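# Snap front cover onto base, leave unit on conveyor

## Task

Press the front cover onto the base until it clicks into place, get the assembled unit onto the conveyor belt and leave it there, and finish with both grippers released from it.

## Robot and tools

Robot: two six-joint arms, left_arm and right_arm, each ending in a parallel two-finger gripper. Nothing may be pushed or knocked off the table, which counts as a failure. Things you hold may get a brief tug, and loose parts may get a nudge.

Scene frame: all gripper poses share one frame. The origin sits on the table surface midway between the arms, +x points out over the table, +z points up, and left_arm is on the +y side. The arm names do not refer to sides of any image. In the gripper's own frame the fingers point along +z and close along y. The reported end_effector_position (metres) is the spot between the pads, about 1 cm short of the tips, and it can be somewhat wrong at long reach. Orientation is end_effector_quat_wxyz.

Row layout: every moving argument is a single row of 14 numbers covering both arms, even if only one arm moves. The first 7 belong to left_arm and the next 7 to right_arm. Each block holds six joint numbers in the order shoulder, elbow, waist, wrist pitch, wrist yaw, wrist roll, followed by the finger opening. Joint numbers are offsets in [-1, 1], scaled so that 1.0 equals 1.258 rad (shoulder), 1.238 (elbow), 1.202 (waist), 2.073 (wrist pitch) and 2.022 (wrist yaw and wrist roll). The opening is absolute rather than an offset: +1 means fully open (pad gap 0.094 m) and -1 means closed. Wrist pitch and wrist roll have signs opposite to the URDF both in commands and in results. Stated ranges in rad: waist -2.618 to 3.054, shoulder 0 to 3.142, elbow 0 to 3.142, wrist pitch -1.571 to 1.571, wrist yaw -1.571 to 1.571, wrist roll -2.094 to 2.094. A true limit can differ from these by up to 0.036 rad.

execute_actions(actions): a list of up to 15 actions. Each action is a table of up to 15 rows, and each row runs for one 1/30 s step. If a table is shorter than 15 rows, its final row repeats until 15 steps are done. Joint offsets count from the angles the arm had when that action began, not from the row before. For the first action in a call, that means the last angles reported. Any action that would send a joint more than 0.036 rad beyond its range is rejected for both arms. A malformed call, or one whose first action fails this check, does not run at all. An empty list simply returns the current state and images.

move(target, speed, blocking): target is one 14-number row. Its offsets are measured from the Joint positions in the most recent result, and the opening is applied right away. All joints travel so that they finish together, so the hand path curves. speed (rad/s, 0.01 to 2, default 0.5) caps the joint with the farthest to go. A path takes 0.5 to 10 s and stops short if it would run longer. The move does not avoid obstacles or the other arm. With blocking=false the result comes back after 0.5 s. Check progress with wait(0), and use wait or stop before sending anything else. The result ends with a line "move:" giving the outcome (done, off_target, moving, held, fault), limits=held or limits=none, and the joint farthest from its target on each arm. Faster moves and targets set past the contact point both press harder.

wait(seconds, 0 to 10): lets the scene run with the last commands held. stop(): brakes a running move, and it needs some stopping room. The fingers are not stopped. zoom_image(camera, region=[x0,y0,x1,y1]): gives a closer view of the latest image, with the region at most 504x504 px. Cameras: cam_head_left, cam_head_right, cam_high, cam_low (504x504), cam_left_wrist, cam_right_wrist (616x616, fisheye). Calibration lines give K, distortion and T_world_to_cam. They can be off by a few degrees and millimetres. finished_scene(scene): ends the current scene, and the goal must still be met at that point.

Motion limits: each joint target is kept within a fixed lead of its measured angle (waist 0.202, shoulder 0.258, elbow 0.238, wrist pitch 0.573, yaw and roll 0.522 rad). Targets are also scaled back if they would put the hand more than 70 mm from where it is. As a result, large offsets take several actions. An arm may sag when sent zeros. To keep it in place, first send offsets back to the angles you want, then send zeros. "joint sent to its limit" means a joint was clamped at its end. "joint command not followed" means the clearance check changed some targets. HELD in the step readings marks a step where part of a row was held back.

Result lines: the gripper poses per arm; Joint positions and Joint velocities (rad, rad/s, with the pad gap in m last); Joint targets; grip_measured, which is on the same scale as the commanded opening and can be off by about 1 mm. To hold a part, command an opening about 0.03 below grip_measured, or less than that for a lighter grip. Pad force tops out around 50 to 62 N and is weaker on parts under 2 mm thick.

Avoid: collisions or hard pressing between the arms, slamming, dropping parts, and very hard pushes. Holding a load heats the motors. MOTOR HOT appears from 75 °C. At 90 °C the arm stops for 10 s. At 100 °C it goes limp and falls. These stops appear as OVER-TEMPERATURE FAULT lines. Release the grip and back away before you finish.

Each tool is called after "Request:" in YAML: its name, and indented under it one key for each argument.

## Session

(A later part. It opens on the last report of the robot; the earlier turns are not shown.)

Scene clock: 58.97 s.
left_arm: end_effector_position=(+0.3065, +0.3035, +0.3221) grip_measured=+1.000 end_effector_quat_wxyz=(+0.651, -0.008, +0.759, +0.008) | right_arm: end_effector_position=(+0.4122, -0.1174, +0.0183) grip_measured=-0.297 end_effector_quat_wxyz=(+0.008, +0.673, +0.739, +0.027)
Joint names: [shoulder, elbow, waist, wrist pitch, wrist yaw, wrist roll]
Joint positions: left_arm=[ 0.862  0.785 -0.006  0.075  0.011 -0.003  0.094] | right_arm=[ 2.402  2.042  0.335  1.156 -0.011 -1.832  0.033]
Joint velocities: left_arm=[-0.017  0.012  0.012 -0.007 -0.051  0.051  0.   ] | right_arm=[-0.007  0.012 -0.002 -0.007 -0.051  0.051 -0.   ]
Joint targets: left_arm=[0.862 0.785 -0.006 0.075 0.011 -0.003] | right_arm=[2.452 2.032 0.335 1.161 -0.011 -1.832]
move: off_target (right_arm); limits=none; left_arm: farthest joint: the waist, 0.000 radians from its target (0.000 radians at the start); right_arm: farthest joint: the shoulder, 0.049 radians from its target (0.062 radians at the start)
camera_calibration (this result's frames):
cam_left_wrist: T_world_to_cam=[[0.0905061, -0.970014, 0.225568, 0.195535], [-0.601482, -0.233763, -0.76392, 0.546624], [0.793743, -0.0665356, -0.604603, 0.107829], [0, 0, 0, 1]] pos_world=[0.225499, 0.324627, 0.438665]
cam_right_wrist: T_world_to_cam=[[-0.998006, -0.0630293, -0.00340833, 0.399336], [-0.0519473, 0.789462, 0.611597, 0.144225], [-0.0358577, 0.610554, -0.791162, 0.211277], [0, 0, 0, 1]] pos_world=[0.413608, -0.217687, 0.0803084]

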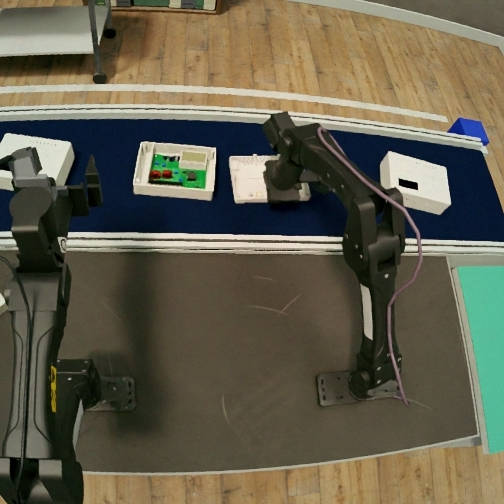

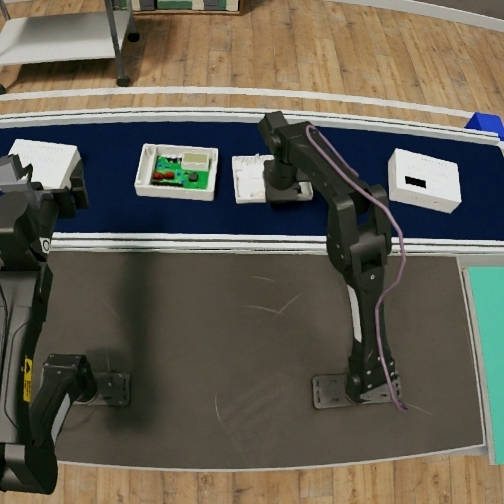

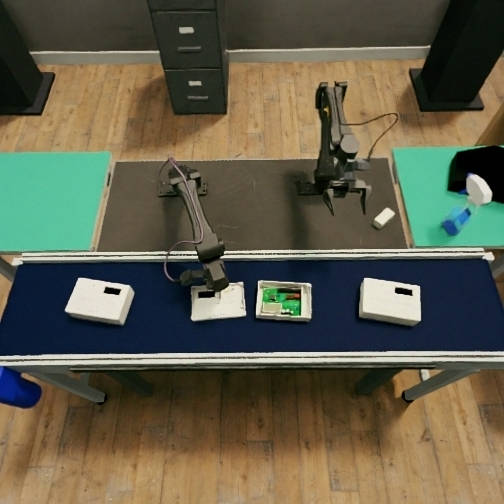

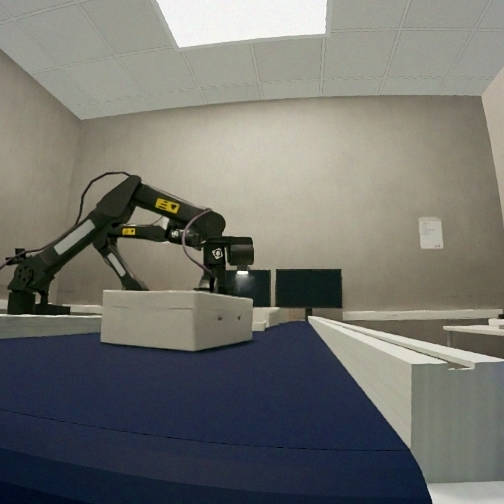

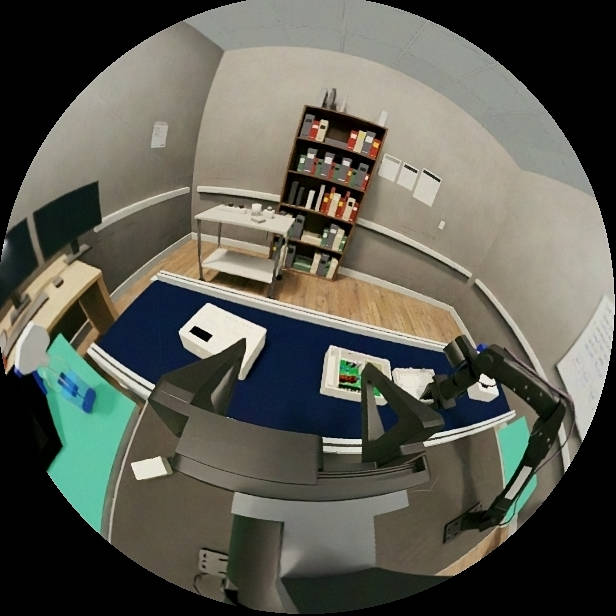

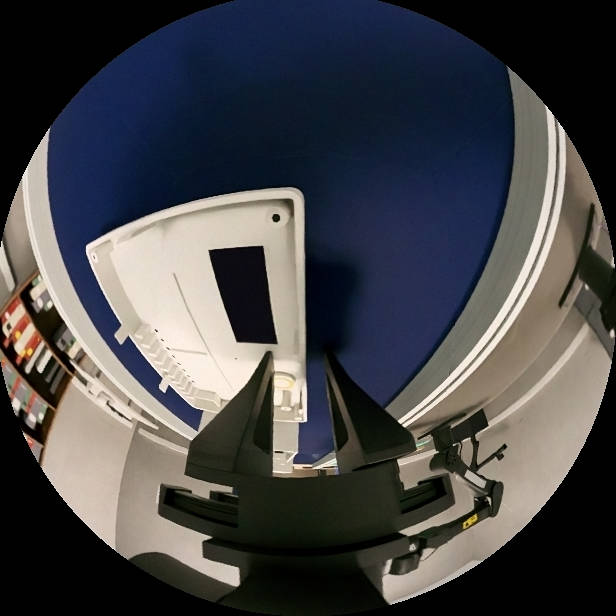

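Request:
execute_actions:
  actions:
    - [[0,0,0,0,0,0,1,0,0,0,0,0,0,-0.7]]
    - [[0,0,0,0,0,0,1,0,0,0,0,0,0,-1]]
    - [[0,0,0,0,0,0,1,0,0,0,0,0,0,-1]]

Request:
move:
  target: [0,0,-0.69,0,0,0.775,0, -0.255,-0.06,-0.12,0.13,0,0,-1]
  speed: 0.8

Request:
move:
  target: [0.85,-0.2,0,-0.715,0,0,0, 0,0,0,0,0,0.985,-1]
  speed: 0.7

Scene clock: 82.63 s.
left_arm: end_effector_position=(+0.3065, +0.3035, +0.3221) grip_measured=+1.000 end_effector_quat_wxyz=(+0.651, -0.008, +0.759, +0.008) | right_arm: end_effector_position=(+0.4140, -0.1163, +0.0198) grip_measured=-0.962 end_effector_quat_wxyz=(+0.009, +0.673, +0.739, +0.032)
Joint names: [shoulder, elbow, waist, wrist pitch, wrist yaw, wrist roll]
Joint positions: left_arm=[ 0.862  0.785 -0.006  0.075  0.011 -0.003  0.094] | right_arm=[ 2.399  2.042  0.335  1.149 -0.013 -1.832  0.002]
Joint velocities: left_arm=[-0.007  0.002 -0.002  0.007 -0.037 -0.037  0.   ] | right_arm=[-0.007  0.012  0.002  0.051  0.022  0.051 -0.   ]
Joint targets: left_arm=[0.862 0.785 -0.006 0.075 0.011 -0.003] | right_arm=[2.399 2.042 0.335 1.149 -0.013 -1.832]
Step readings (joint positions; steps 1 to 15: 1st action; 16 to 30: 2nd action; 31 to 45: 3rd action):
0: left_arm=[0.862 0.785 -0.006 0.075 0.011 -0.003] | right_arm=[2.402 2.042 0.335 1.156 -0.011 -1.832]
1: left_arm=[0.862 0.785 -0.006 0.075 0.011 -0.003] | right_arm=[2.401 2.042 0.335 1.152 -0.011 -1.832]
2: left_arm=[0.862 0.785 -0.006 0.075 0.011 -0.003] | right_arm=[2.401 2.042 0.335 1.147 -0.011 -1.832]
4: left_arm=[0.862 0.785 -0.006 0.075 0.011 -0.003] | right_arm=[2.401 2.042 0.335 1.145 -0.011 -1.832]
8: left_arm=[0.862 0.785 -0.006 0.075 0.011 -0.003] | right_arm=[2.401 2.042 0.335 1.146 -0.011 -1.832]
15: left_arm=[0.862 0.785 -0.006 0.075 0.011 -0.003] | right_arm=[2.401 2.042 0.335 1.146 -0.011 -1.832]
16: left_arm=[0.862 0.785 -0.006 0.075 0.011 -0.003] | right_arm=[2.400 2.042 0.335 1.148 -0.012 -1.832]
17: left_arm=[0.862 0.785 -0.006 0.075 0.011 -0.003] | right_arm=[2.399 2.042 0.335 1.149 -0.012 -1.832]
19: left_arm=[0.862 0.785 -0.006 0.075 0.011 -0.003] | right_arm=[2.399 2.042 0.335 1.149 -0.013 -1.832]
23: left_arm=[0.862 0.785 -0.006 0.075 0.011 -0.003] | right_arm=[2.399 2.042 0.335 1.149 -0.013 -1.832]
30: left_arm=[0.862 0.785 -0.006 0.075 0.011 -0.003] | right_arm=[2.399 2.042 0.335 1.149 -0.013 -1.832]
31: left_arm=[0.862 0.785 -0.006 0.075 0.011 -0.003] | right_arm=[2.399 2.042 0.335 1.149 -0.013 -1.832]
32: left_arm=[0.862 0.785 -0.006 0.075 0.011 -0.003] | right_arm=[2.399 2.042 0.335 1.149 -0.013 -1.832]
34: left_arm=[0.862 0.785 -0.006 0.075 0.011 -0.003] | right_arm=[2.399 2.042 0.335 1.149 -0.013 -1.832]
38: left_arm=[0.862 0.785 -0.006 0.075 0.011 -0.003] | right_arm=[2.399 2.042 0.335 1.149 -0.013 -1.832]
45: Joint positions above
camera_calibration (this result's frames):
cam_left_wrist: T_world_to_cam=[[0.0905061, -0.970014, 0.225568, 0.195535], [-0.601482, -0.233763, -0.76392, 0.546624], [0.793743, -0.0665356, -0.604603, 0.107829], [0, 0, 0, 1]] pos_world=[0.225499, 0.324627, 0.438665]
cam_right_wrist: T_world_to_cam=[[-0.997926, -0.0631, -0.0127236, 0.4014], [-0.0575555, 0.786164, 0.615332, 0.14443], [-0.0288246, 0.614788, -0.788165, 0.209422], [0, 0, 0, 1]] pos_world=[0.414917, -0.216968, 0.0812937]

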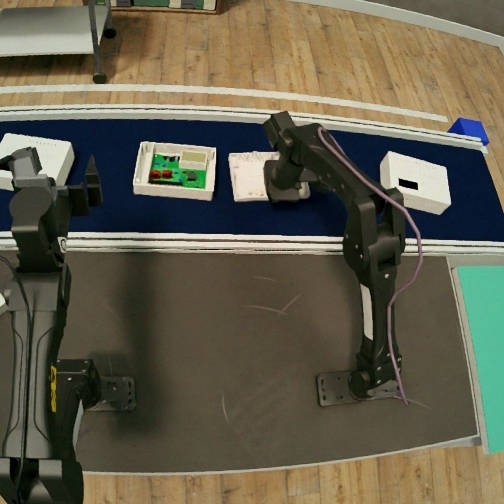

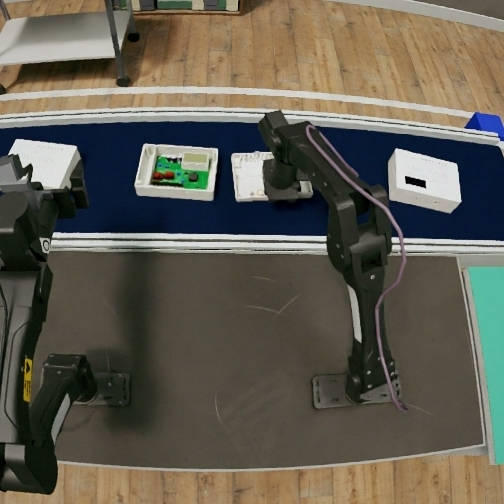

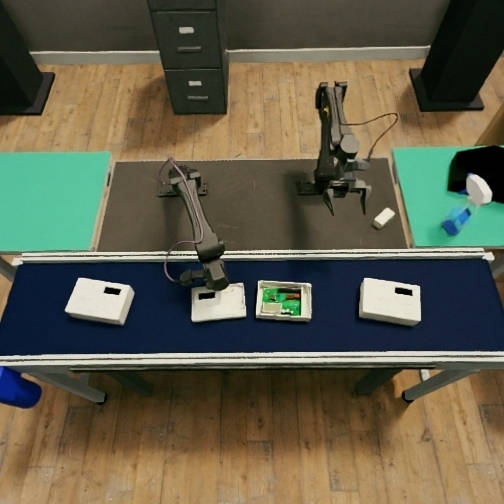

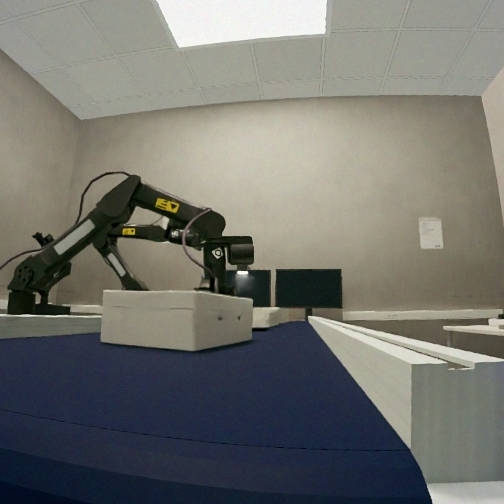

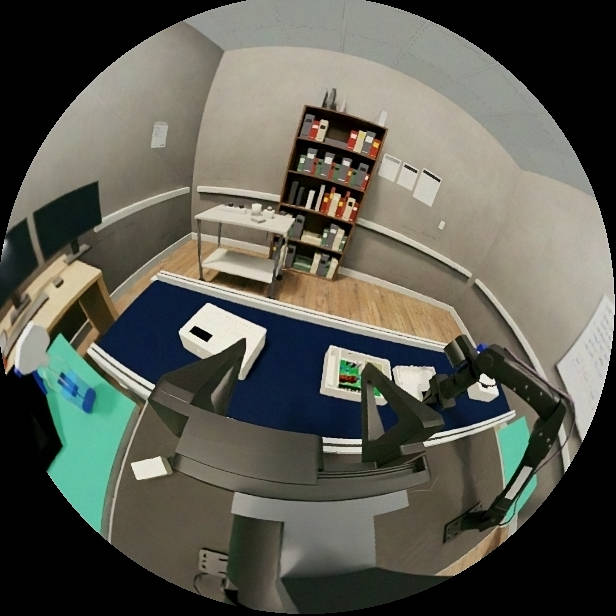

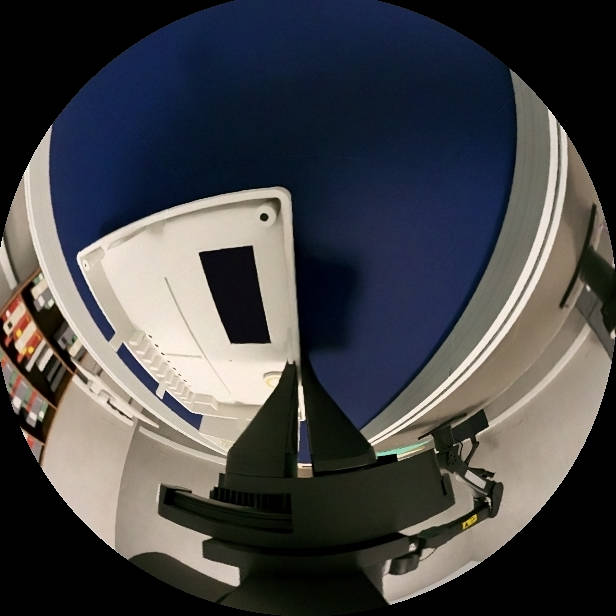

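Scene clock: 85.47 s.
left_arm: end_effector_position=(+0.2051, +0.0495, +0.3221) grip_measured=+0.003 end_effector_quat_wxyz=(+0.246, -0.285, +0.703, -0.603) | right_arm: end_effector_position=(+0.3682, -0.1937, +0.1296) grip_measured=-0.962 end_effector_quat_wxyz=(+0.007, +0.725, +0.688, +0.024)
Joint names: [shoulder, elbow, waist, wrist pitch, wrist yaw, wrist roll]
Joint positions: left_arm=[ 0.862  0.785 -0.827  0.075  0.011  1.566  0.047] | right_arm=[ 2.096  1.978  0.198  1.404 -0.013 -1.842  0.002]
Joint velocities: left_arm=[ 0.002 -0.007 -0.007  0.081  0.037 -0.066  0.   ] | right_arm=[-0.012 -0.002  0.007 -0.007  0.037  0.022  0.001]
Joint targets: left_arm=[0.862 0.785 -0.836 0.075 0.011 1.564] | right_arm=[2.078 1.968 0.190 1.418 -0.013 -1.832]
move: done; limits=none; left_arm: farthest joint: the waist, 0.009 radians from its target (0.829 radians at the start); right_arm: farthest joint: the shoulder, 0.018 radians from its target (0.321 radians at the start)
camera_calibration (this result's frames):
cam_left_wrist: T_world_to_cam=[[0.292738, 0.0320976, 0.955654, -0.367927], [-0.91716, -0.273215, 0.290123, 0.153428], [0.270411, -0.961417, -0.0505416, 0.144539], [0, 0, 0, 1]] pos_world=[0.209339, 0.19269, 0.314403]
cam_right_wrist: T_world_to_cam=[[-0.996526, 0.0832068, 0.00360265, 0.377913], [0.0680093, 0.78802, 0.611882, 0.0896757], [0.0480738, 0.610001, -0.790941, 0.313278], [0, 0, 0, 1]] pos_world=[0.355441, -0.293211, 0.191552]

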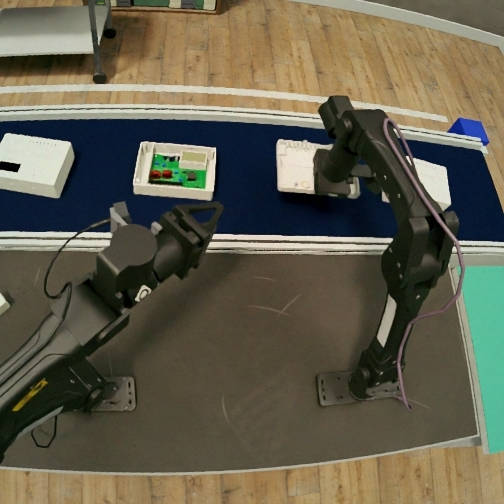

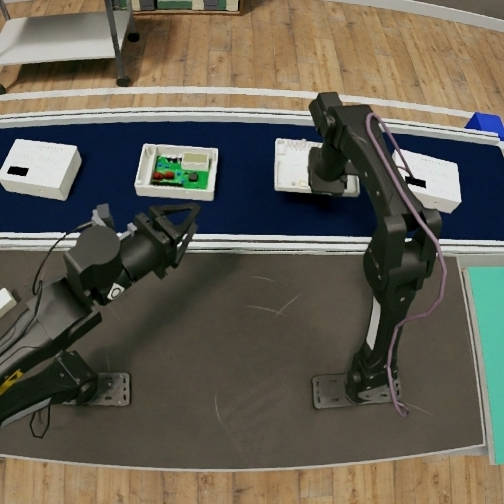

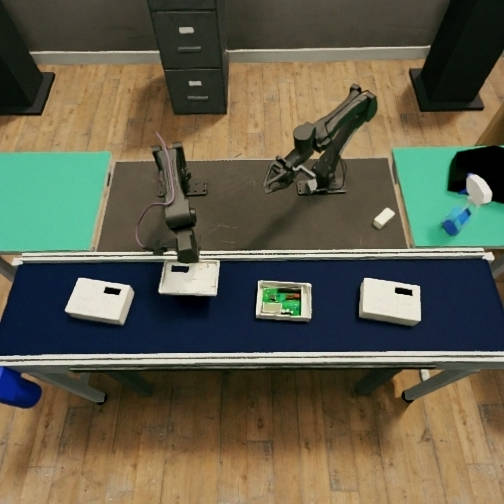

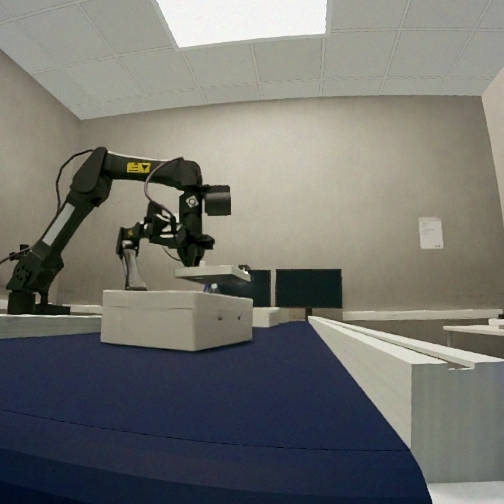

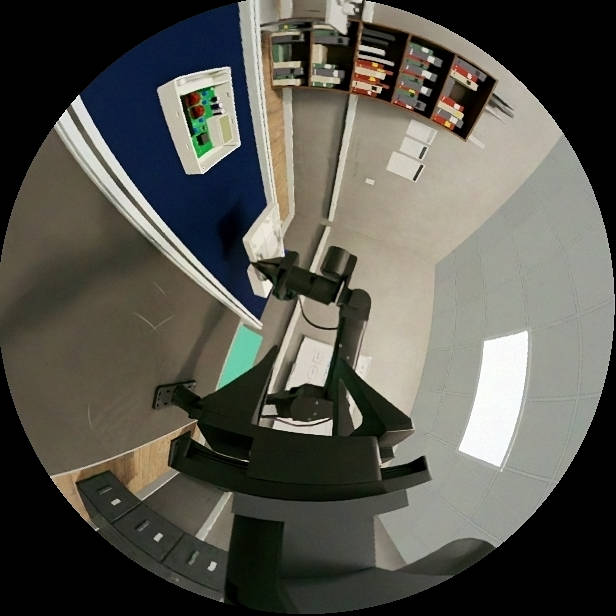

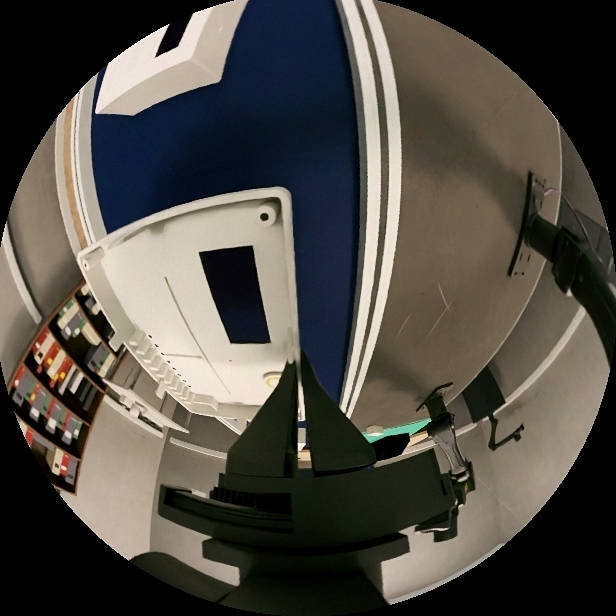

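Scene clock: 89.17 s.
left_arm: end_effector_position=(+0.2918, -0.0375, +0.1352) grip_measured=+0.003 end_effector_quat_wxyz=(+0.266, -0.266, +0.656, -0.654) | right_arm: end_effector_position=(+0.3682, -0.1936, +0.1296) grip_measured=-0.961 end_effector_quat_wxyz=(+0.024, -0.179, +0.984, +0.008)
Joint names: [shoulder, elbow, waist, wrist pitch, wrist yaw, wrist roll]
Joint positions: left_arm=[ 1.932  0.545 -0.827 -1.386  0.011  1.57   0.047] | right_arm=[ 2.096  1.978  0.198  1.404 -0.013  0.141  0.002]
Joint velocities: left_arm=[-0.002  0.012 -0.002  0.022  0.022 -0.051  0.001] | right_arm=[-0.012  0.002  0.012 -0.022  0.022 -0.007  0.001]
Joint targets: left_arm=[1.932 0.537 -0.827 -1.407 0.011 1.566] | right_arm=[2.096 1.978 0.198 1.404 -0.013 0.150]
move: off_target (left_arm); limits=none; left_arm: farthest joint: the wrist pitch, 0.021 radians from its target (1.483 radians at the start); right_arm: farthest joint: the wrist roll, 0.008 radians from its target (1.991 radians at the start)
camera_calibration (this result's frames):
cam_left_wrist: T_world_to_cam=[[0.192139, 0.137789, 0.971647, -0.180708], [-0.943787, -0.245426, 0.221433, 0.281527], [0.268978, -0.959573, 0.0828873, 0.0104006], [0, 0, 0, 1]] pos_world=[0.297625, 0.103974, 0.112382]
cam_right_wrist: T_world_to_cam=[[0.320108, -0.946622, 0.0379176, -0.310758], [-0.797869, -0.247793, 0.549549, 0.215928], [-0.510819, -0.206168, -0.834601, 0.366627], [0, 0, 0, 1]] pos_world=[0.459038, -0.165078, 0.199107]

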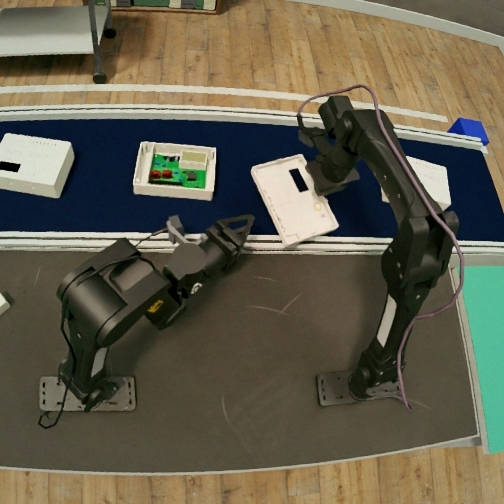

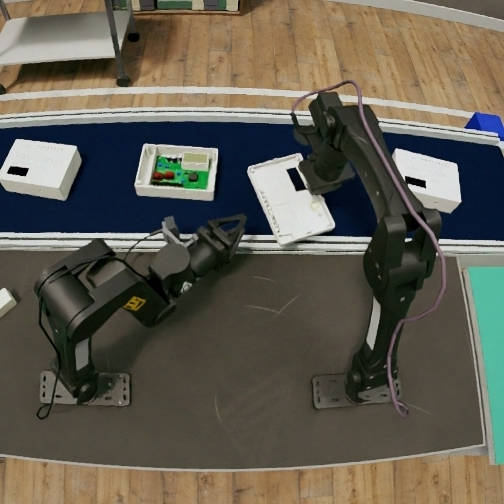

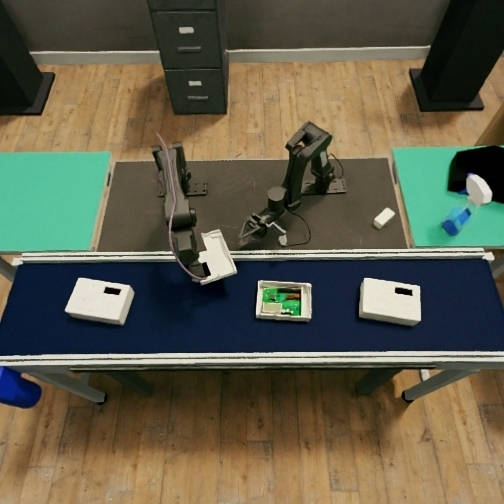

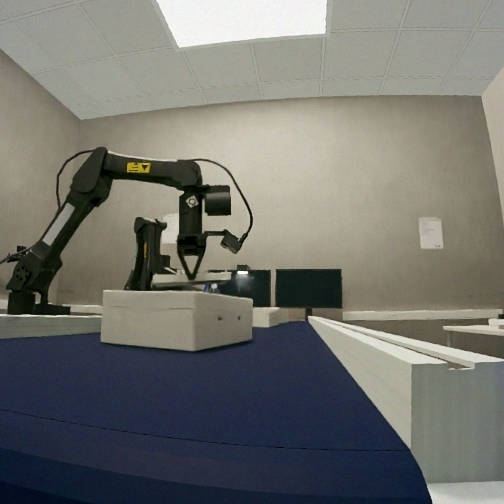

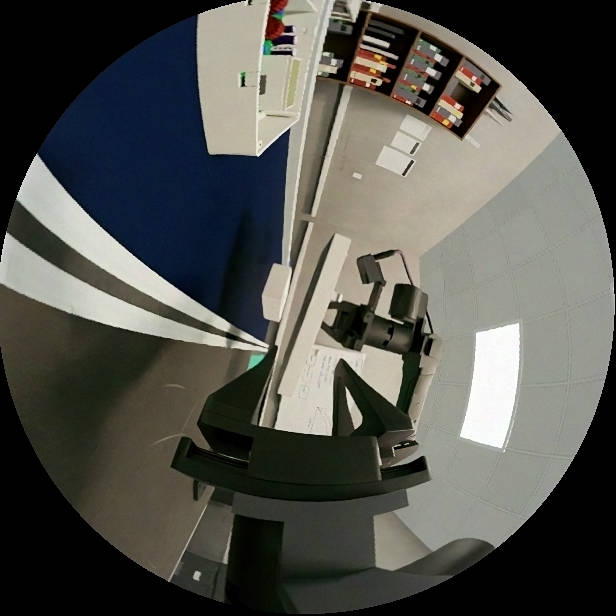

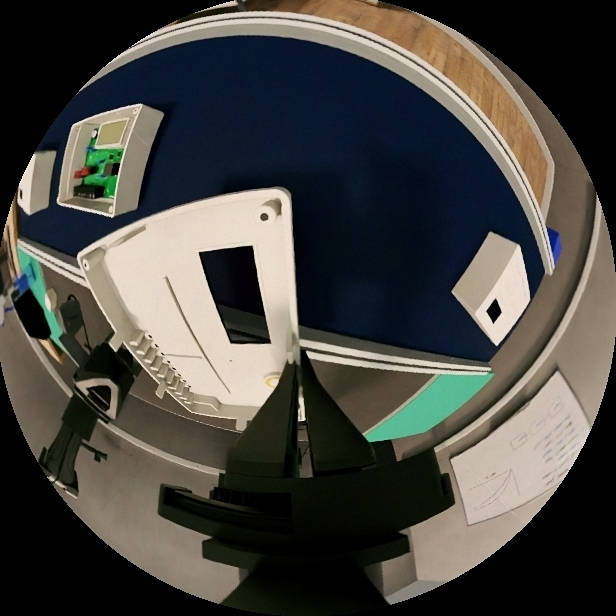

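Request:
move:
  target: [0,0,-0.032,0,0,0,0, 0,0,0,0.04,0,0,-1]
  speed: 0.2

Request:
move:
  target: [0.123,0.175,0,0.026,0,0,0, 0,0,0,0,0,0,-1]
  speed: 0.2

Scene clock: 98.77 s.
left_arm: end_effector_position=(+0.2817, -0.0473, +0.1353) grip_measured=+0.003 end_effector_quat_wxyz=(+0.256, -0.257, +0.659, -0.659) | right_arm: end_effector_position=(+0.3502, -0.1976, +0.1294) grip_measured=-0.961 end_effector_quat_wxyz=(-0.013, -0.179, +0.984, +0.006)
Joint names: [shoulder, elbow, waist, wrist pitch, wrist yaw, wrist roll]
Joint positions: left_arm=[ 1.932  0.545 -0.857 -1.386  0.011  1.573  0.047] | right_arm=[ 2.096  1.978  0.198  1.478 -0.013  0.142  0.002]
Joint velocities: left_arm=[ 0.002 -0.007 -0.007 -0.007  0.022  0.066 -0.001] | right_arm=[-0.012 -0.017 -0.007  0.022 -0.037  0.022 -0.   ]
Joint targets: left_arm=[1.932 0.545 -0.865 -1.386 0.011 1.570] | right_arm=[2.096 1.978 0.198 1.487 -0.013 0.142]
move: done; limits=none; left_arm: farthest joint: the waist, 0.008 radians from its target (0.039 radians at the start); right_arm: farthest joint: the wrist pitch, 0.009 radians from its target (0.083 radians at the start)
camera_calibration (this result's frames):
cam_left_wrist: T_world_to_cam=[[0.198406, 0.134462, 0.970853, -0.179332], [-0.950247, -0.216302, 0.224153, 0.272406], [0.240137, -0.967023, 0.0848566, 0.0112789], [0, 0, 0, 1]] pos_world=[0.291725, 0.0939421, 0.112087]
cam_right_wrist: T_world_to_cam=[[0.323279, -0.945833, 0.0298397, -0.308681], [-0.755796, -0.239093, 0.609596, 0.179935], [-0.569442, -0.219622, -0.792151, 0.368854], [0, 0, 0, 1]] pos_world=[0.445825, -0.167931, 0.191711]

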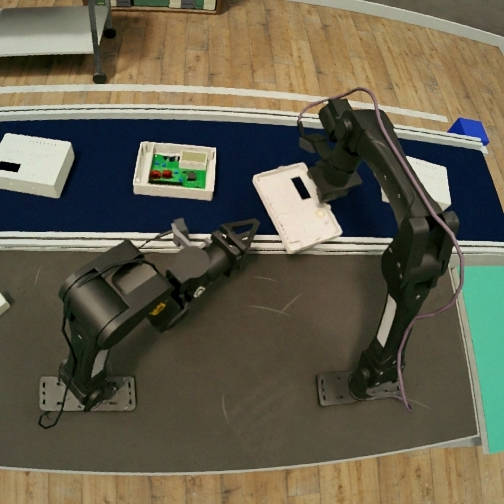

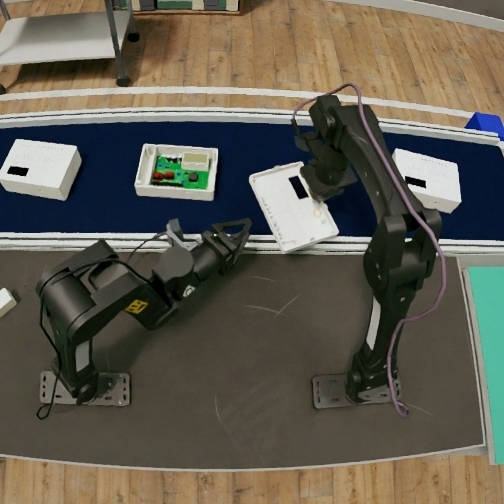

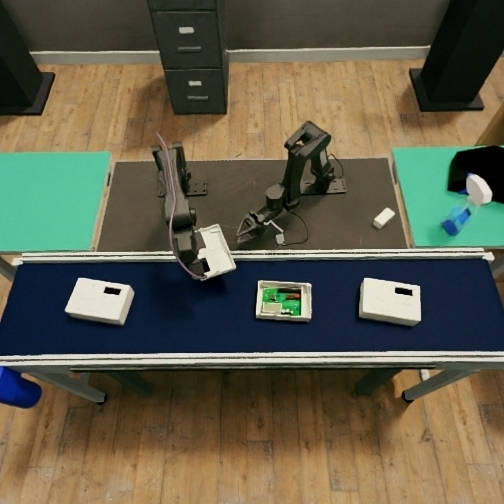

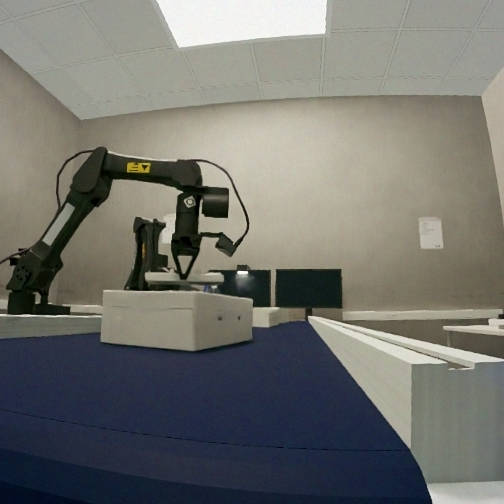

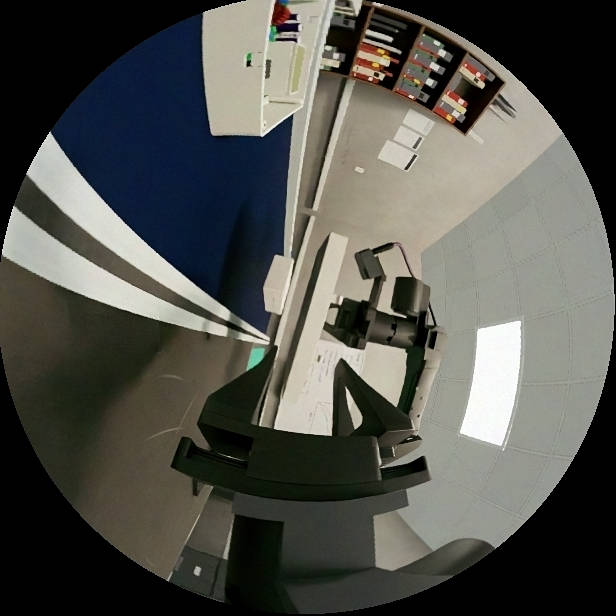

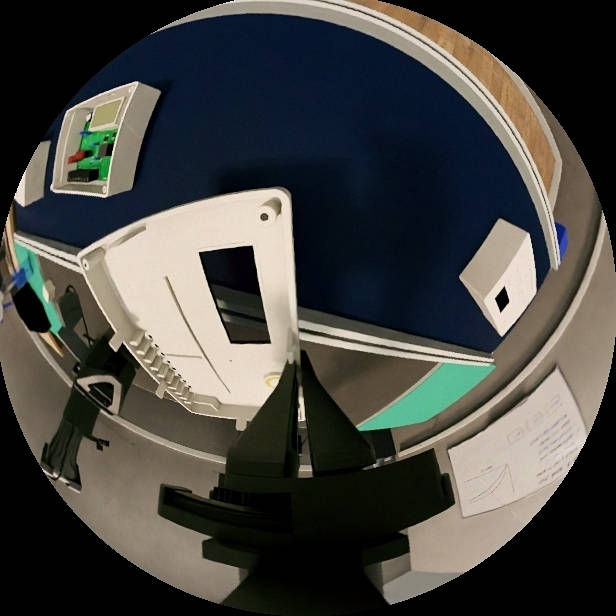

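Scene clock: 100.20 s.
left_arm: end_effector_position=(+0.3123, -0.0799, +0.1202) grip_measured=+0.003 end_effector_quat_wxyz=(+0.253, -0.260, +0.661, -0.657) | right_arm: end_effector_position=(+0.3518, -0.2004, +0.1293) grip_measured=-0.961 end_effector_quat_wxyz=(-0.011, -0.179, +0.984, -0.002)
Joint names: [shoulder, elbow, waist, wrist pitch, wrist yaw, wrist roll]
Joint positions: left_arm=[ 2.084  0.734 -0.857 -1.341  0.011  1.577  0.047] | right_arm=[2.096 1.978 0.197 1.474 0.003 0.142 0.002]
Joint velocities: left_arm=[ 0.007 -0.007 -0.007 -0.007 -0.037  0.081 -0.   ] | right_arm=[-0.002  0.007 -0.002  0.007 -0.022 -0.007 -0.   ]
Joint targets: left_arm=[2.087 0.761 -0.857 -1.332 0.011 1.573] | right_arm=[2.096 1.978 0.198 1.478 -0.013 0.142]
move: off_target (left_arm); limits=none; left_arm: farthest joint: the elbow, 0.028 radians from its target (0.217 radians at the start); right_arm: farthest joint: the wrist yaw, 0.016 radians from its target (0.000 radians at the start)
camera_calibration (this result's frames):
cam_left_wrist: T_world_to_cam=[[0.206429, 0.130779, 0.969682, -0.168971], [-0.94836, -0.217184, 0.231181, 0.296305], [0.240833, -0.96733, 0.0791923, -0.0258658], [0, 0, 0, 1]] pos_world=[0.322113, 0.0614297, 0.097396]
cam_right_wrist: T_world_to_cam=[[0.323005, -0.94527, 0.0461698, -0.313676], [-0.760171, -0.230078, 0.607622, 0.184098], [-0.563744, -0.231362, -0.792883, 0.364859], [0, 0, 0, 1]] pos_world=[0.446952, -0.169737, 0.191911]

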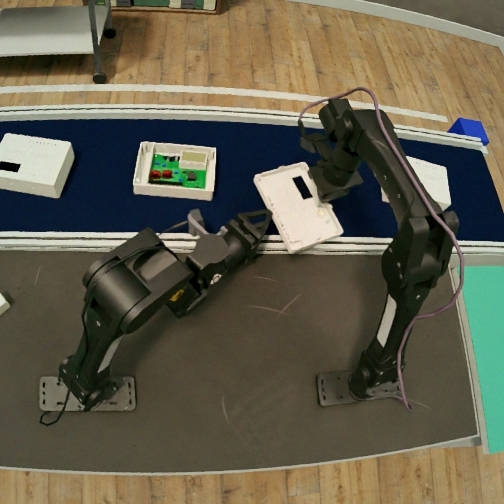

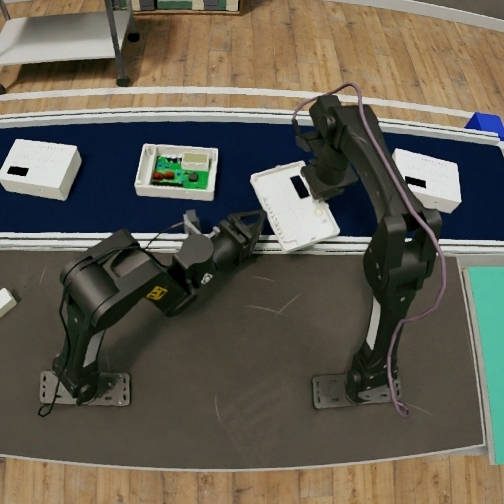

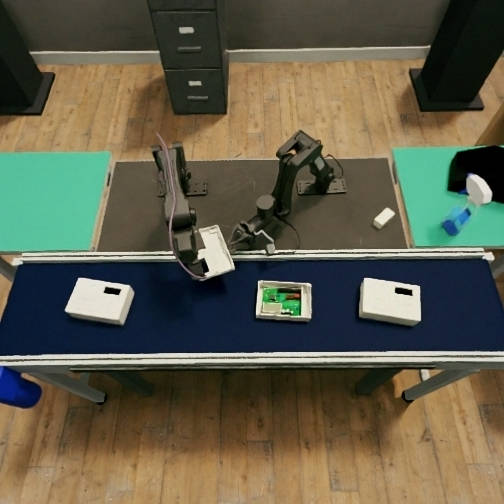

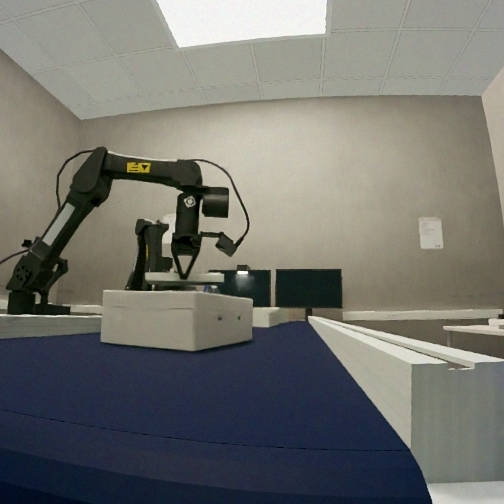

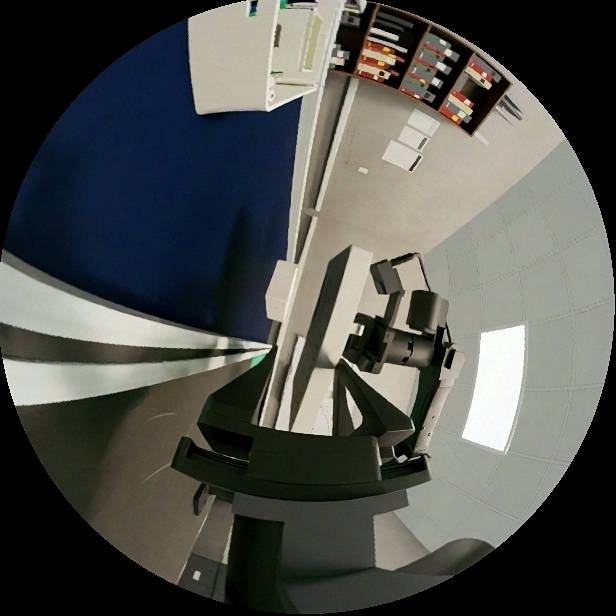

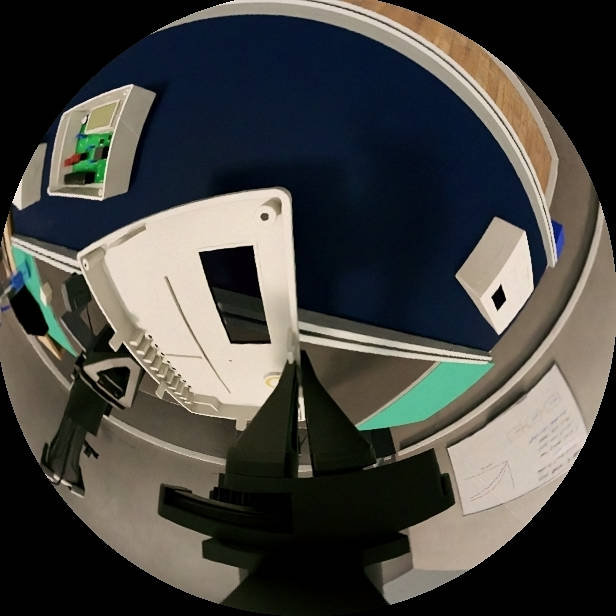

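Too low; the tip touches the rim. Open wider, raise about 15 mm, advance 25 mm.

Request:
move:
  target: [-0.02,0.108,0,0.05,0,0,0.35, 0,0,0,0,0,0,-1]
  speed: 0.12

Scene clock: 104.73 s.
left_arm: end_effector_position=(+0.3288, -0.0974, +0.1364) grip_measured=+0.347 end_effector_quat_wxyz=(+0.254, -0.259, +0.657, -0.660) | right_arm: end_effector_position=(+0.3518, -0.2005, +0.1293) grip_measured=-0.961 end_effector_quat_wxyz=(-0.011, -0.179, +0.984, -0.002)
Joint names: [shoulder, elbow, waist, wrist pitch, wrist yaw, wrist roll]
Joint positions: left_arm=[ 2.084  0.843 -0.857 -1.242  0.011  1.58   0.063] | right_arm=[2.096 1.978 0.197 1.474 0.004 0.142 0.002]
Joint velocities: left_arm=[-0.017 -0.012 -0.002  0.022 -0.007  0.007 -0.   ] | right_arm=[ 0.002 -0.002 -0.007  0.022  0.095 -0.007 -0.   ]
Joint targets: left_arm=[2.059 0.868 -0.857 -1.238 0.011 1.577] | right_arm=[2.096 1.978 0.197 1.474 0.003 0.142]
move: off_target (left_arm); limits=none; left_arm: farthest joint: the shoulder, 0.026 radians from its target (0.026 radians at the start); right_arm: farthest joint: the wrist yaw, 0.001 radians from its target (0.000 radians at the start)
camera_calibration (this result's frames):
cam_left_wrist: T_world_to_cam=[[0.201795, 0.140585, 0.969286, -0.183298], [-0.949456, -0.214872, 0.228832, 0.305241], [0.240443, -0.966471, 0.0901188, -0.0493482], [0, 0, 0, 1]] pos_world=[0.338667, 0.0436633, 0.112267]
cam_right_wrist: T_world_to_cam=[[0.323014, -0.94523, 0.046927, -0.313903], [-0.760267, -0.229638, 0.607668, 0.184206], [-0.56361, -0.231962, -0.792804, 0.364668], [0, 0, 0, 1]] pos_world=[0.446971, -0.169821, 0.191904]

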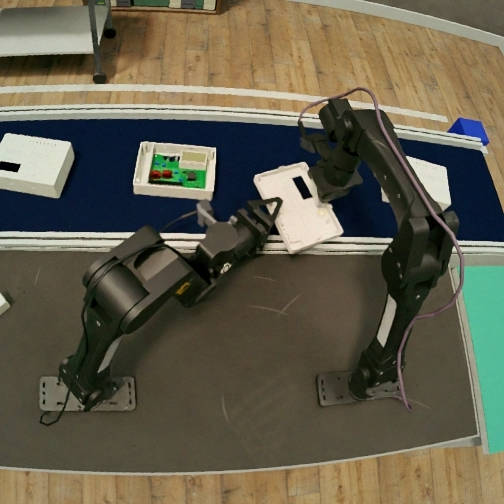

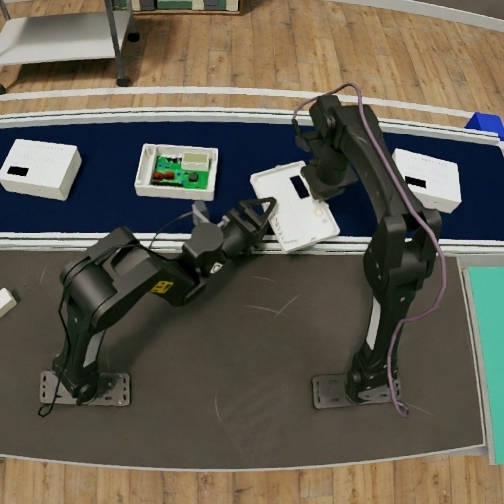

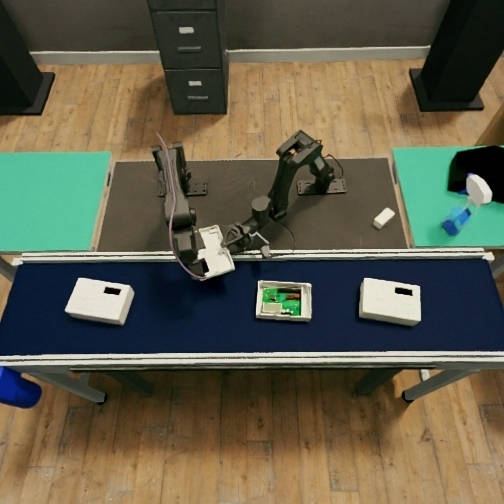

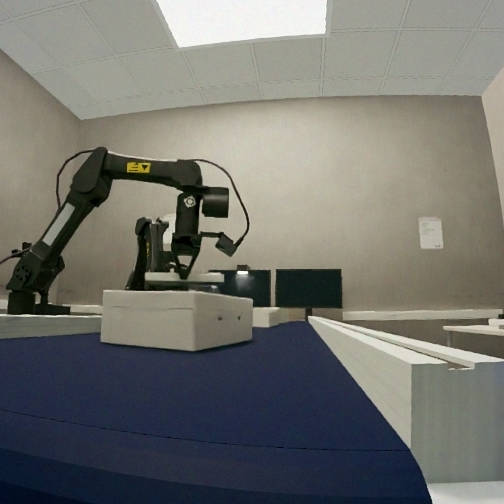

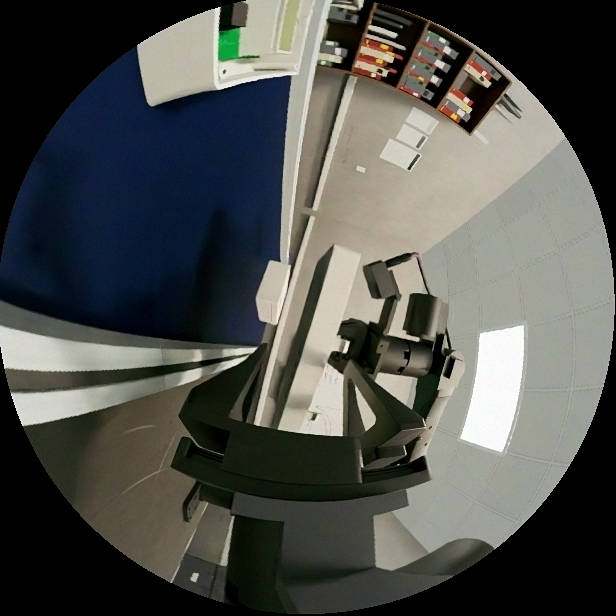

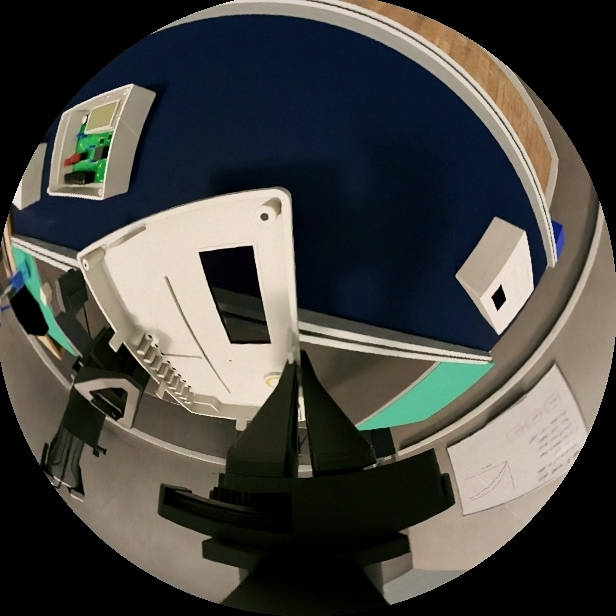

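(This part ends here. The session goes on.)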